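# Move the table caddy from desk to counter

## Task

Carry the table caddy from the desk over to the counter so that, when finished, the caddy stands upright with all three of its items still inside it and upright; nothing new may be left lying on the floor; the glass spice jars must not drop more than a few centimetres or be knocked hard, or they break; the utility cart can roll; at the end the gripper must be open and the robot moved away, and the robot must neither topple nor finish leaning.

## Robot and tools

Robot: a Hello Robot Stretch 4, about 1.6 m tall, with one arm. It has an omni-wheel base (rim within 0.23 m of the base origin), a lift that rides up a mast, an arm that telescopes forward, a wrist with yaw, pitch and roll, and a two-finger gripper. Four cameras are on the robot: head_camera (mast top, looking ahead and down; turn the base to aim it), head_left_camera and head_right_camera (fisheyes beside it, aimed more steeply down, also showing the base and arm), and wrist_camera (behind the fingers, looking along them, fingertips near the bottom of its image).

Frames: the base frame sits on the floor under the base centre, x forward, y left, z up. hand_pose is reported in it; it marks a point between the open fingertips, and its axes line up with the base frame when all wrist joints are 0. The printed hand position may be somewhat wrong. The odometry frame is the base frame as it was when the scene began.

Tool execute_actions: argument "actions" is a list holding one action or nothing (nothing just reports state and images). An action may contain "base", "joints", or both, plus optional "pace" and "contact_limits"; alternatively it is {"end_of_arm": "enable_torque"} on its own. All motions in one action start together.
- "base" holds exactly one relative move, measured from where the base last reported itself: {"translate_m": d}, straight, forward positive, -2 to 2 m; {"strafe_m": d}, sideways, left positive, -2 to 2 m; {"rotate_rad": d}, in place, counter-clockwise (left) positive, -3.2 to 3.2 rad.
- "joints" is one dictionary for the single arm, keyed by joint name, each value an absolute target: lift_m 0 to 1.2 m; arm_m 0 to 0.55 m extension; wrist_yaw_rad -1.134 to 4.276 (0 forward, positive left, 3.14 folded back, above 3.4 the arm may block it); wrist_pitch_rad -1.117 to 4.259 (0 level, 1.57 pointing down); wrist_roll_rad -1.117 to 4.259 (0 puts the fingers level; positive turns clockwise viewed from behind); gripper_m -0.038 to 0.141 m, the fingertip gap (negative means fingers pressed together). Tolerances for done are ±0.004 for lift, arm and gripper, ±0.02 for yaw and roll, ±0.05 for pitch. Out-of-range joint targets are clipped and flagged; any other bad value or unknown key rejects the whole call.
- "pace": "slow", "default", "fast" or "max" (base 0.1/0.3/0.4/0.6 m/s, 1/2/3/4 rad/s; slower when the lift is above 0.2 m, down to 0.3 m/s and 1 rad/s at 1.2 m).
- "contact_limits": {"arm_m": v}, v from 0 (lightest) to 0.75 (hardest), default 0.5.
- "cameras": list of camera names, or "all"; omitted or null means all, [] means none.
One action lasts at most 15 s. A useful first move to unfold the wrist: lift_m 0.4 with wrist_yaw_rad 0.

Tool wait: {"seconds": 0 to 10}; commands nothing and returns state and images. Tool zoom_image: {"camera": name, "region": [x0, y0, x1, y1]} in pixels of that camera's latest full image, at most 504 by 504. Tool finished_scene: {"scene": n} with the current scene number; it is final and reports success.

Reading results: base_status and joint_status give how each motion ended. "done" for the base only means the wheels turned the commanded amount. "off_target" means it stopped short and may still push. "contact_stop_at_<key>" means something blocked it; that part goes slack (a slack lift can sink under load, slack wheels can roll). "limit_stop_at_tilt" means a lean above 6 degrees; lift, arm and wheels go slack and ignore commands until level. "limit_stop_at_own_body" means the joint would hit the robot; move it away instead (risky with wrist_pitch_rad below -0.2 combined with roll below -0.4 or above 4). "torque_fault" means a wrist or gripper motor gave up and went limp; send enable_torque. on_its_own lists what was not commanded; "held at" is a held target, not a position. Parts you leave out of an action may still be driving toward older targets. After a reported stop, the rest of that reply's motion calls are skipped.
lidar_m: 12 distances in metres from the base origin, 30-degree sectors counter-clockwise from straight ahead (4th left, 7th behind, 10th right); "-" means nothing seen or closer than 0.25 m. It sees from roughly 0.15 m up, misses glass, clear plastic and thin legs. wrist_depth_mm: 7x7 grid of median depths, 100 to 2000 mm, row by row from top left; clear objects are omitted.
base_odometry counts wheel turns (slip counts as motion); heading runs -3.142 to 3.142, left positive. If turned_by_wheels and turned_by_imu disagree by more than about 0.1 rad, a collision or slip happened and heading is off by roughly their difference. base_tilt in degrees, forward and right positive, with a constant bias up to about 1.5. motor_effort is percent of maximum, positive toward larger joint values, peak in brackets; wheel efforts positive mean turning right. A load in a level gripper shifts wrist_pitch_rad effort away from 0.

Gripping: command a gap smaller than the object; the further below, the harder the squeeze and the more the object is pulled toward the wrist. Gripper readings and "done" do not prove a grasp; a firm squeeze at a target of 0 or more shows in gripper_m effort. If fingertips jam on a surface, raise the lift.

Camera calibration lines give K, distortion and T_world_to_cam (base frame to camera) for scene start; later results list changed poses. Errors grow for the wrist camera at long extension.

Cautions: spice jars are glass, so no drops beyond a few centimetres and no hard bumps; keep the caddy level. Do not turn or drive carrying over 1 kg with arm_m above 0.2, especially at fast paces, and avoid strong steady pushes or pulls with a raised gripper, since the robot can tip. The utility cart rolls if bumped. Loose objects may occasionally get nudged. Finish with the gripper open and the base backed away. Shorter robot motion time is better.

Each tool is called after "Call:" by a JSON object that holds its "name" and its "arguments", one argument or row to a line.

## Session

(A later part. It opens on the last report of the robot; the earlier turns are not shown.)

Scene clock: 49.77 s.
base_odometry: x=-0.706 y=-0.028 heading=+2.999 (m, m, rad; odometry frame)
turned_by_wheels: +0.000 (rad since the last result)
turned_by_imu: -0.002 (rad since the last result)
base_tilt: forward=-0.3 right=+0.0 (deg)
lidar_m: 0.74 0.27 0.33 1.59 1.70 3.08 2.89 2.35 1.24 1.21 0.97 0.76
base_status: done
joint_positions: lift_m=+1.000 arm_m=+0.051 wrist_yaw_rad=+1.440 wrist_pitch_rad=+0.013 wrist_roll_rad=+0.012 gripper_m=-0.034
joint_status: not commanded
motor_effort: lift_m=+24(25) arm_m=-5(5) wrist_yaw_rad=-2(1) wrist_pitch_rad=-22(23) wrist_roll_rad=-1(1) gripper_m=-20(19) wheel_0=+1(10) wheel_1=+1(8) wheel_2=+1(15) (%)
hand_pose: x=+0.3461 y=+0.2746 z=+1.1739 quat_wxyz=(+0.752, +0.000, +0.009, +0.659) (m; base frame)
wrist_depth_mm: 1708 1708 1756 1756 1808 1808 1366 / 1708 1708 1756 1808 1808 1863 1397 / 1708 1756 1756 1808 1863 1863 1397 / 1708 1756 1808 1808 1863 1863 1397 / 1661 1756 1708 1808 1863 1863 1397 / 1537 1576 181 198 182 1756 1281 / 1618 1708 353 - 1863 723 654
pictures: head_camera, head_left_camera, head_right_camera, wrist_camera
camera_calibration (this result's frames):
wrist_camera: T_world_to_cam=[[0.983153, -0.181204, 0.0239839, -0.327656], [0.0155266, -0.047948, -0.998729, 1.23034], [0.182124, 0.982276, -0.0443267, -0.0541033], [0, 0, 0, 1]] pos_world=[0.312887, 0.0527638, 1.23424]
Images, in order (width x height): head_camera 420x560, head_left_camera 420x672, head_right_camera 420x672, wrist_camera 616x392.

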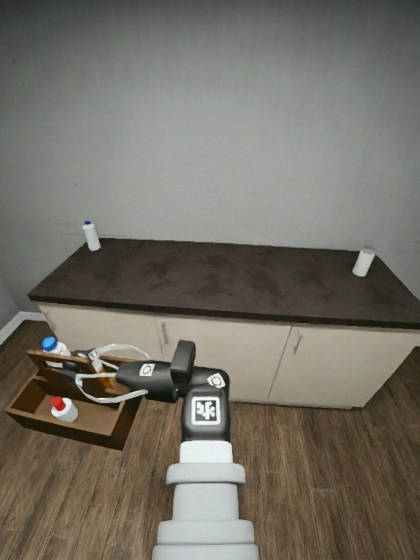

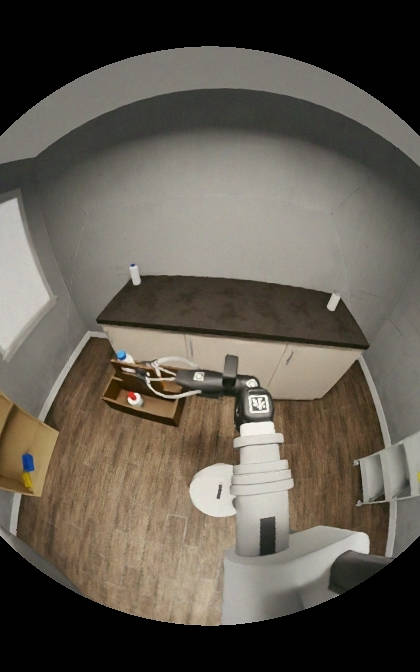

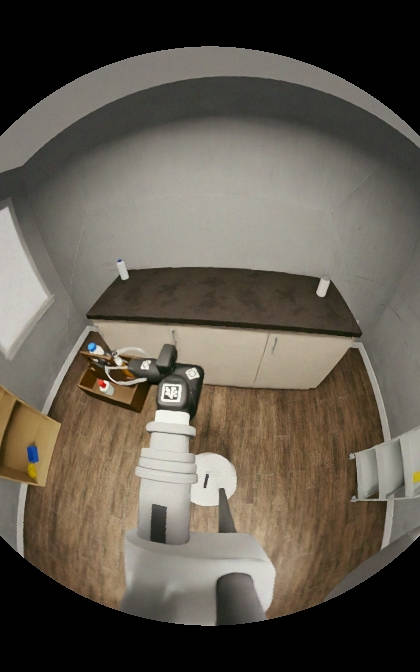

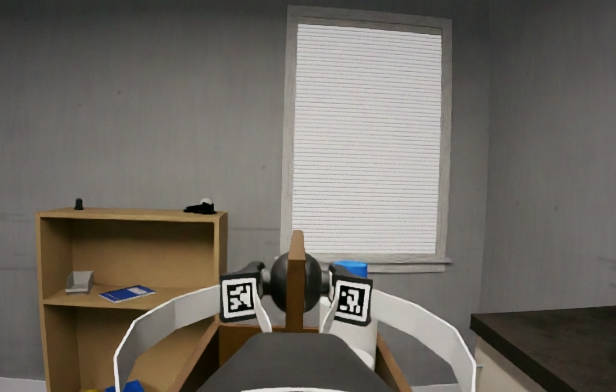

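Call:
{"name": "execute_actions", "arguments": {
  "actions": [
    {"base":{"translate_m":0.38},"pace":"slow"}
  ],
  "cameras": ["head_camera"]
}}

Call:
{"name": "execute_actions", "arguments": {
  "actions": [
    {"joints":{"arm_m":0.28},"pace":"slow"}
  ],
  "cameras": []
}}

Call:
{"name": "execute_actions", "arguments": {
  "actions": [
    {"joints":{"lift_m":0.91},"pace":"slow"}
  ]
}}

Scene clock: 54.97 s.
base_odometry: x=-1.082 y=+0.025 heading=+3.000 (m, m, rad; odometry frame)
turned_by_wheels: +0.001 (rad since the last result)
turned_by_imu: -0.001 (rad since the last result)
base_tilt: forward=-0.3 right=+0.0 (deg)
lidar_m: 0.36 0.29 0.33 1.58 1.68 3.01 3.75 2.39 1.26 1.48 0.48 0.37
base_status: done
joint_positions: lift_m=+1.000 arm_m=+0.051 wrist_yaw_rad=+1.440 wrist_pitch_rad=+0.013 wrist_roll_rad=+0.012 gripper_m=-0.034
joint_status: not commanded
motor_effort: lift_m=+24(24) arm_m=-5(5) wrist_yaw_rad=-1(1) wrist_pitch_rad=-23(23) wrist_roll_rad=+0(1) gripper_m=-19(20) wheel_0=+4(6) wheel_1=+4(6) wheel_2=-1(8) (%)
hand_pose: x=+0.3461 y=+0.2746 z=+1.1739 quat_wxyz=(+0.752, +0.000, +0.009, +0.659) (m; base frame)
wrist_depth_mm: 1661 1708 1708 1756 1808 1281 917 / 1661 1708 1708 1756 1808 1281 931 / 1661 1708 1708 1756 1808 1281 931 / 1661 1708 1756 1756 1863 1281 931 / 1661 1708 1756 1808 1863 1255 904 / 1618 1537 181 198 182 1182 732 / 1661 1661 353 - 585 615 654
pictures: head_camera
Images, in order (width x height): head_camera 420x560.

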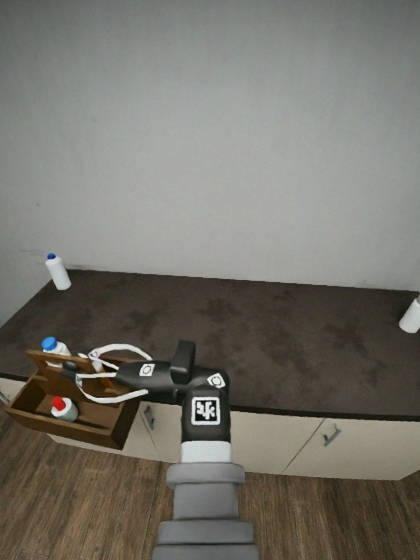

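Scene clock: 58.57 s.
base_odometry: x=-1.082 y=+0.025 heading=+3.000 (m, m, rad; odometry frame)
turned_by_wheels: +0.000 (rad since the last result)
turned_by_imu: -0.001 (rad since the last result)
base_tilt: forward=-0.2 right=+0.1 (deg)
lidar_m: 0.36 0.40 0.61 1.58 1.64 2.97 3.73 2.39 1.26 1.49 0.48 0.39
base_status: not commanded
joint_positions: lift_m=+1.000 arm_m=+0.279 wrist_yaw_rad=+1.440 wrist_pitch_rad=+0.013 wrist_roll_rad=+0.012 gripper_m=-0.034
joint_status: all done
motor_effort: lift_m=+24(24) arm_m=+5(4) wrist_yaw_rad=-2(2) wrist_pitch_rad=-23(22) wrist_roll_rad=-1(0) gripper_m=-21(20) wheel_0=+4(4) wheel_1=+4(4) wheel_2=-1(1) (%)
hand_pose: x=+0.5743 y=+0.2746 z=+1.1739 quat_wxyz=(+0.752, +0.000, +0.009, +0.659) (m; base frame)
wrist_depth_mm: 1661 1661 1708 1756 1618 891 661 / 1661 1661 1708 1756 1618 904 654 / 1661 1708 1756 1708 1618 891 654 / 1661 1708 1708 1756 1576 904 647 / 1661 1708 1756 1756 1537 842 654 / 1499 1708 181 198 182 768 640 / 1661 1708 353 - 580 609 615
pictures: none
No camera images: the call's "cameras" was empty. Leave "cameras" out to get every camera's image.

Scene clock: 60.20 s.
base_odometry: x=-1.082 y=+0.025 heading=+3.000 (m, m, rad; odometry frame)
turned_by_wheels: +0.000 (rad since the last result)
turned_by_imu: -0.001 (rad since the last result)
base_tilt: forward=-0.2 right=+0.0 (deg)
lidar_m: 0.36 0.39 0.61 1.58 1.66 2.99 3.72 2.40 1.27 1.47 0.49 0.38
base_status: not commanded
joint_positions: lift_m=+0.910 arm_m=+0.279 wrist_yaw_rad=+1.440 wrist_pitch_rad=+0.013 wrist_roll_rad=+0.012 gripper_m=-0.034
joint_status: all done
motor_effort: lift_m=+15(22) arm_m=+5(5) wrist_yaw_rad=-2(2) wrist_pitch_rad=-23(24) wrist_roll_rad=-1(0) gripper_m=-20(21) wheel_0=+4(4) wheel_1=+4(4) wheel_2=-1(1) (%)
hand_pose: x=+0.5743 y=+0.2746 z=+1.0846 quat_wxyz=(+0.752, +0.000, +0.009, +0.659) (m; base frame)
wrist_depth_mm: 1661 1661 1708 1708 1576 891 661 / 1661 1661 1708 1756 1576 904 647 / 1661 1708 1708 1756 1618 904 654 / 1576 1708 1756 1756 1618 891 654 / 1537 1708 1708 1708 1537 788 647 / 1618 1756 181 198 182 654 609 / 1661 1661 355 - 421 439 469
pictures: head_camera, head_left_camera, head_right_camera, wrist_camera
camera_calibration (this result's frames):
wrist_camera: T_world_to_cam=[[0.983154, -0.181201, 0.0239826, -0.54986], [0.0155298, -0.0479246, -0.99873, 1.13762], [0.18212, 0.982278, -0.0443033, -0.0996438], [0, 0, 0, 1]] pos_world=[0.541076, 0.0527629, 1.14495]
Images, in order (width x height): head_camera 420x560, head_left_camera 420x672, head_right_camera 420x672, wrist_camera 616x392.

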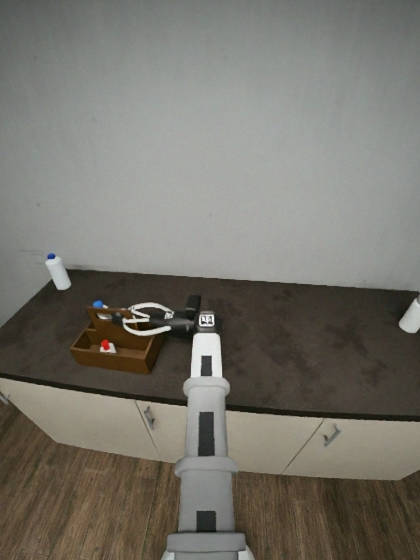

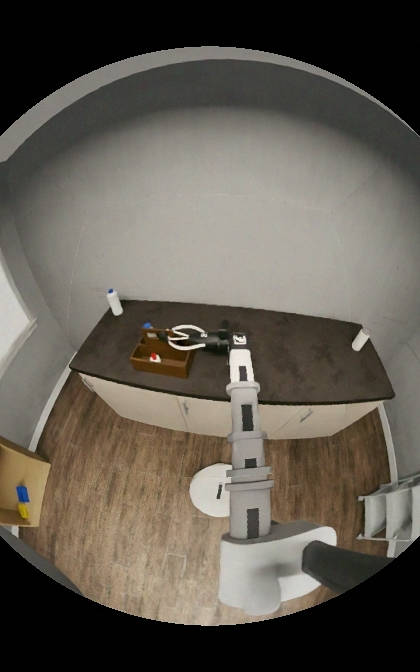

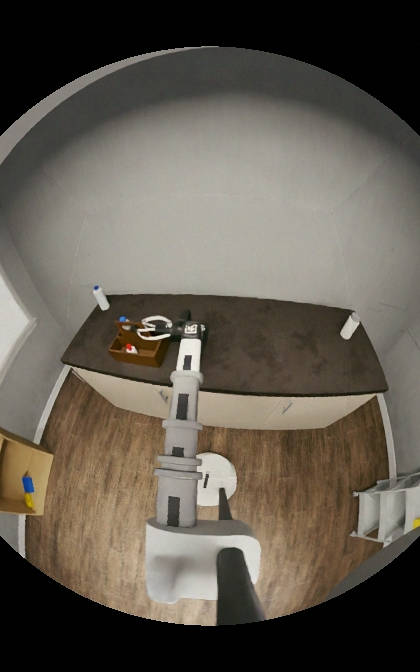

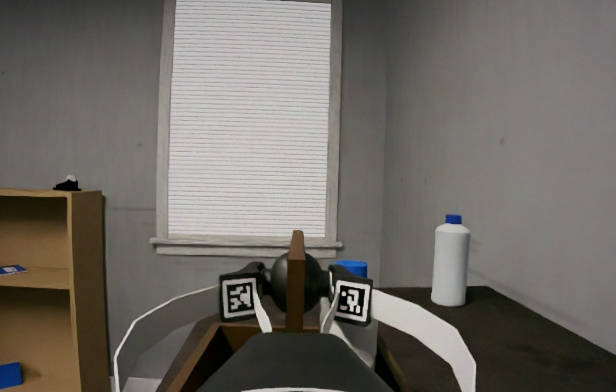

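Call:
{"name": "execute_actions", "arguments": {
  "actions": [
    {"joints":{"lift_m":0.895},"pace":"slow"}
  ],
  "cameras": ["wrist_camera"]
}}

Scene clock: 61.10 s.
base_odometry: x=-1.082 y=+0.025 heading=+3.000 (m, m, rad; odometry frame)
turned_by_wheels: +0.000 (rad since the last result)
turned_by_imu: +0.000 (rad since the last result)
base_tilt: forward=-0.3 right=+0.0 (deg)
lidar_m: 0.36 0.41 0.60 1.61 1.66 3.00 3.71 2.40 1.27 1.46 0.48 0.37
base_status: not commanded
joint_positions: lift_m=+0.895 arm_m=+0.279 wrist_yaw_rad=+1.440 wrist_pitch_rad=+0.009 wrist_roll_rad=+0.012 gripper_m=-0.034
joint_status: all done
motor_effort: lift_m=+14(15) arm_m=+5(5) wrist_yaw_rad=-2(1) wrist_pitch_rad=-11(24) wrist_roll_rad=+0(1) gripper_m=-21(19) wheel_0=+4(4) wheel_1=+4(4) wheel_2=-1(1) (%)
hand_pose: x=+0.5743 y=+0.2746 z=+1.0710 quat_wxyz=(+0.752, +0.001, +0.007, +0.659) (m; base frame)
wrist_depth_mm: 1618 1708 1661 1756 1618 891 661 / 1661 1708 1708 1708 1618 891 647 / 1661 1708 1708 1708 1618 891 654 / 1618 1708 1756 1756 1576 904 647 / 1537 1708 1708 1756 1537 778 647 / 1618 1708 181 198 182 627 603 / 1661 1661 351 - 399 424 445
pictures: wrist_camera
camera_calibration (this result's frames):
wrist_camera: T_world_to_cam=[[0.983149, -0.181256, 0.0237665, -0.549271], [0.0160786, -0.0437667, -0.998912, 1.1227], [0.182099, 0.982462, -0.0401149, -0.104791], [0, 0, 0, 1]] pos_world=[0.541045, 0.0525314, 1.13033]
Images, in order (width x height): wrist_camera 616x392.

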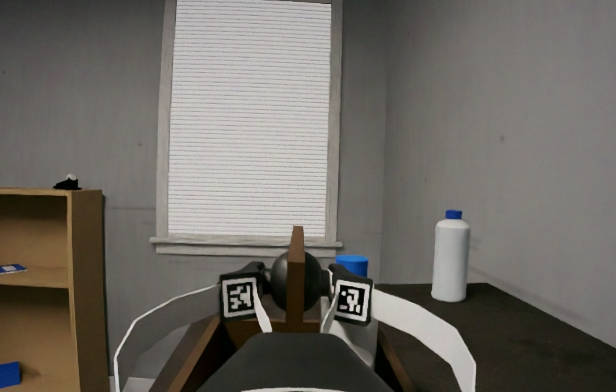

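Call:
{"name": "execute_actions", "arguments": {
  "actions": [
    {"joints":{"gripper_m":0.045}}
  ],
  "cameras": ["wrist_camera"]
}}

Call:
{"name": "execute_actions", "arguments": {
  "actions": [
    {"joints":{"lift_m":0.98}}
  ],
  "cameras": ["wrist_camera"]
}}

Call:
{"name": "execute_actions", "arguments": {
  "actions": [
    {"base":{"translate_m":-0.4},"joints":{"arm_m":0}}
  ],
  "cameras": ["head_camera"]
}}

Scene clock: 62.70 s.
base_odometry: x=-1.082 y=+0.025 heading=+3.000 (m, m, rad; odometry frame)
turned_by_wheels: +0.000 (rad since the last result)
turned_by_imu: -0.001 (rad since the last result)
base_tilt: forward=-0.2 right=+0.0 (deg)
lidar_m: 0.37 0.41 0.64 1.57 1.66 2.97 3.74 2.35 1.27 1.48 0.49 0.38
base_status: not commanded
joint_positions: lift_m=+0.895 arm_m=+0.279 wrist_yaw_rad=+1.440 wrist_pitch_rad=+0.008 wrist_roll_rad=+0.012 gripper_m=+0.045
joint_status: all done
motor_effort: lift_m=+14(14) arm_m=+5(5) wrist_yaw_rad=-1(1) wrist_pitch_rad=-8(10) wrist_roll_rad=-1(1) gripper_m=-5(18) wheel_0=+4(4) wheel_1=+4(4) wheel_2=-1(1) (%)
hand_pose: x=+0.5743 y=+0.2746 z=+1.0713 quat_wxyz=(+0.752, +0.002, +0.007, +0.659) (m; base frame)
wrist_depth_mm: 1618 1661 1708 1708 1576 904 661 / 1661 1661 1708 1708 1618 891 647 / 1618 1661 1708 1756 1576 904 654 / 1618 1708 1708 1756 1576 891 654 / 1537 1708 1756 1756 1430 788 647 / 1618 1708 213 298 199 634 609 / 1618 1661 353 - 307 439 452
pictures: wrist_camera
camera_calibration (this result's frames):
wrist_camera: T_world_to_cam=[[0.983135, -0.181341, 0.0237087, -0.549203], [0.0162225, -0.0426553, -0.998958, 1.12269], [0.182163, 0.982495, -0.0389941, -0.106023], [0, 0, 0, 1]] pos_world=[0.541041, 0.0524627, 1.1304]
Images, in order (width x height): wrist_camera 616x392.

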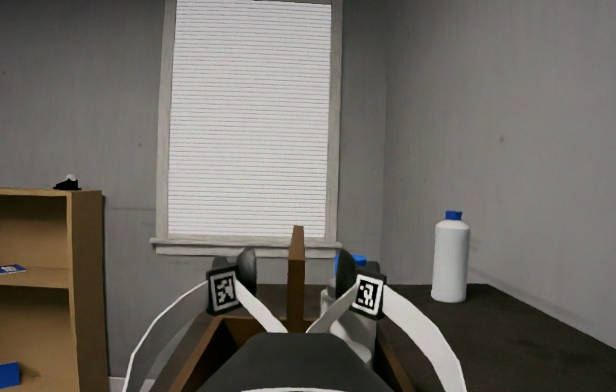

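Scene clock: 64.03 s.
base_odometry: x=-1.082 y=+0.025 heading=+3.000 (m, m, rad; odometry frame)
turned_by_wheels: +0.000 (rad since the last result)
turned_by_imu: -0.001 (rad since the last result)
base_tilt: forward=-0.1 right=+0.0 (deg)
lidar_m: 0.36 0.42 0.62 1.59 1.66 2.95 3.71 2.41 1.26 1.48 0.47 0.37
base_status: not commanded
joint_positions: lift_m=+0.980 arm_m=+0.279 wrist_yaw_rad=+1.440 wrist_pitch_rad=+0.008 wrist_roll_rad=+0.012 gripper_m=+0.045
joint_status: all done
motor_effort: lift_m=+22(22) arm_m=+5(5) wrist_yaw_rad=-2(1) wrist_pitch_rad=-8(9) wrist_roll_rad=-1(0) gripper_m=-4(3) wheel_0=+4(4) wheel_1=+4(4) wheel_2=-1(1) (%)
hand_pose: x=+0.5743 y=+0.2746 z=+1.1556 quat_wxyz=(+0.752, +0.002, +0.007, +0.659) (m; base frame)
wrist_depth_mm: 1618 1661 1708 1708 1661 904 661 / 1661 1708 1708 1756 1618 904 647 / 1661 1661 1708 1708 1618 904 654 / 1661 1708 1708 1756 1576 904 654 / 1618 1708 1756 1756 1397 831 647 / 1576 1756 213 1756 200 732 634 / 1661 1708 668 - 597 609 609
pictures: wrist_camera
camera_calibration (this result's frames):
wrist_camera: T_world_to_cam=[[0.983134, -0.181344, 0.0237017, -0.551196], [0.0162398, -0.0425224, -0.998964, 1.20689], [0.182164, 0.9825, -0.0388603, -0.102892], [0, 0, 0, 1]] pos_world=[0.541043, 0.0524551, 1.21471]
Images, in order (width x height): wrist_camera 616x392.

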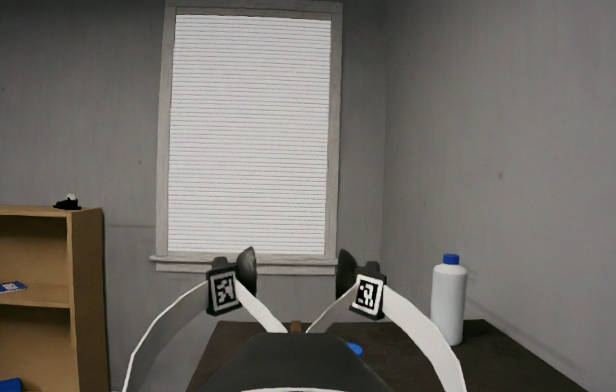

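Scene clock: 66.87 s.
base_odometry: x=-0.686 y=-0.031 heading=+3.000 (m, m, rad; odometry frame)
turned_by_wheels: +0.000 (rad since the last result)
turned_by_imu: -0.002 (rad since the last result)
base_tilt: forward=-0.1 right=+0.1 (deg)
lidar_m: 0.75 0.82 1.90 1.58 1.71 3.06 3.01 2.35 1.24 1.22 1.01 0.76
base_status: done
joint_positions: lift_m=+0.980 arm_m=+0.002 wrist_yaw_rad=+1.440 wrist_pitch_rad=+0.008 wrist_roll_rad=+0.012 gripper_m=+0.045
joint_status: all done
joint sent to its limit — the command would take arm_m past its lower limit, so that joint was sent only as far as its limit.
motor_effort: lift_m=+22(23) arm_m=-5(5) wrist_yaw_rad=-2(1) wrist_pitch_rad=-7(9) wrist_roll_rad=-1(0) gripper_m=-6(4) wheel_0=-2(6) wheel_1=-3(10) wheel_2=+0(12) (%)
hand_pose: x=+0.2975 y=+0.2746 z=+1.1557 quat_wxyz=(+0.752, +0.002, +0.007, +0.659) (m; base frame)
wrist_depth_mm: 1708 1708 1756 1756 1808 1808 1499 / 1756 1756 1808 1808 1863 1863 1499 / 1708 1756 1808 1808 1863 1863 1499 / 1708 1756 1808 1863 1863 1863 1499 / 1661 1708 1756 1808 1863 1921 1464 / 1537 1708 213 1863 199 1863 866 / 1661 1708 1756 - 1863 842 676
pictures: head_camera
Images, in order (width x height): head_camera 420x560.

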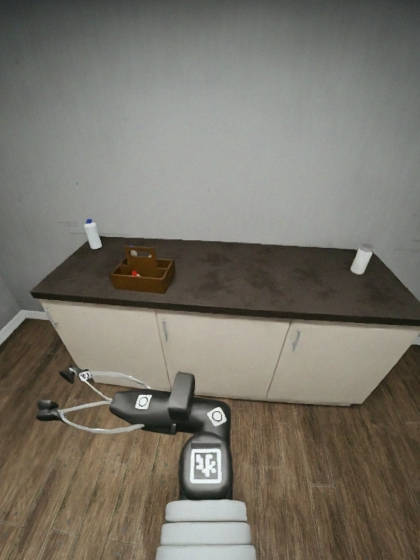

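Call:
{"name": "finished_scene", "arguments": {
  "scene": 1
}}

The scene is finished: the task was done.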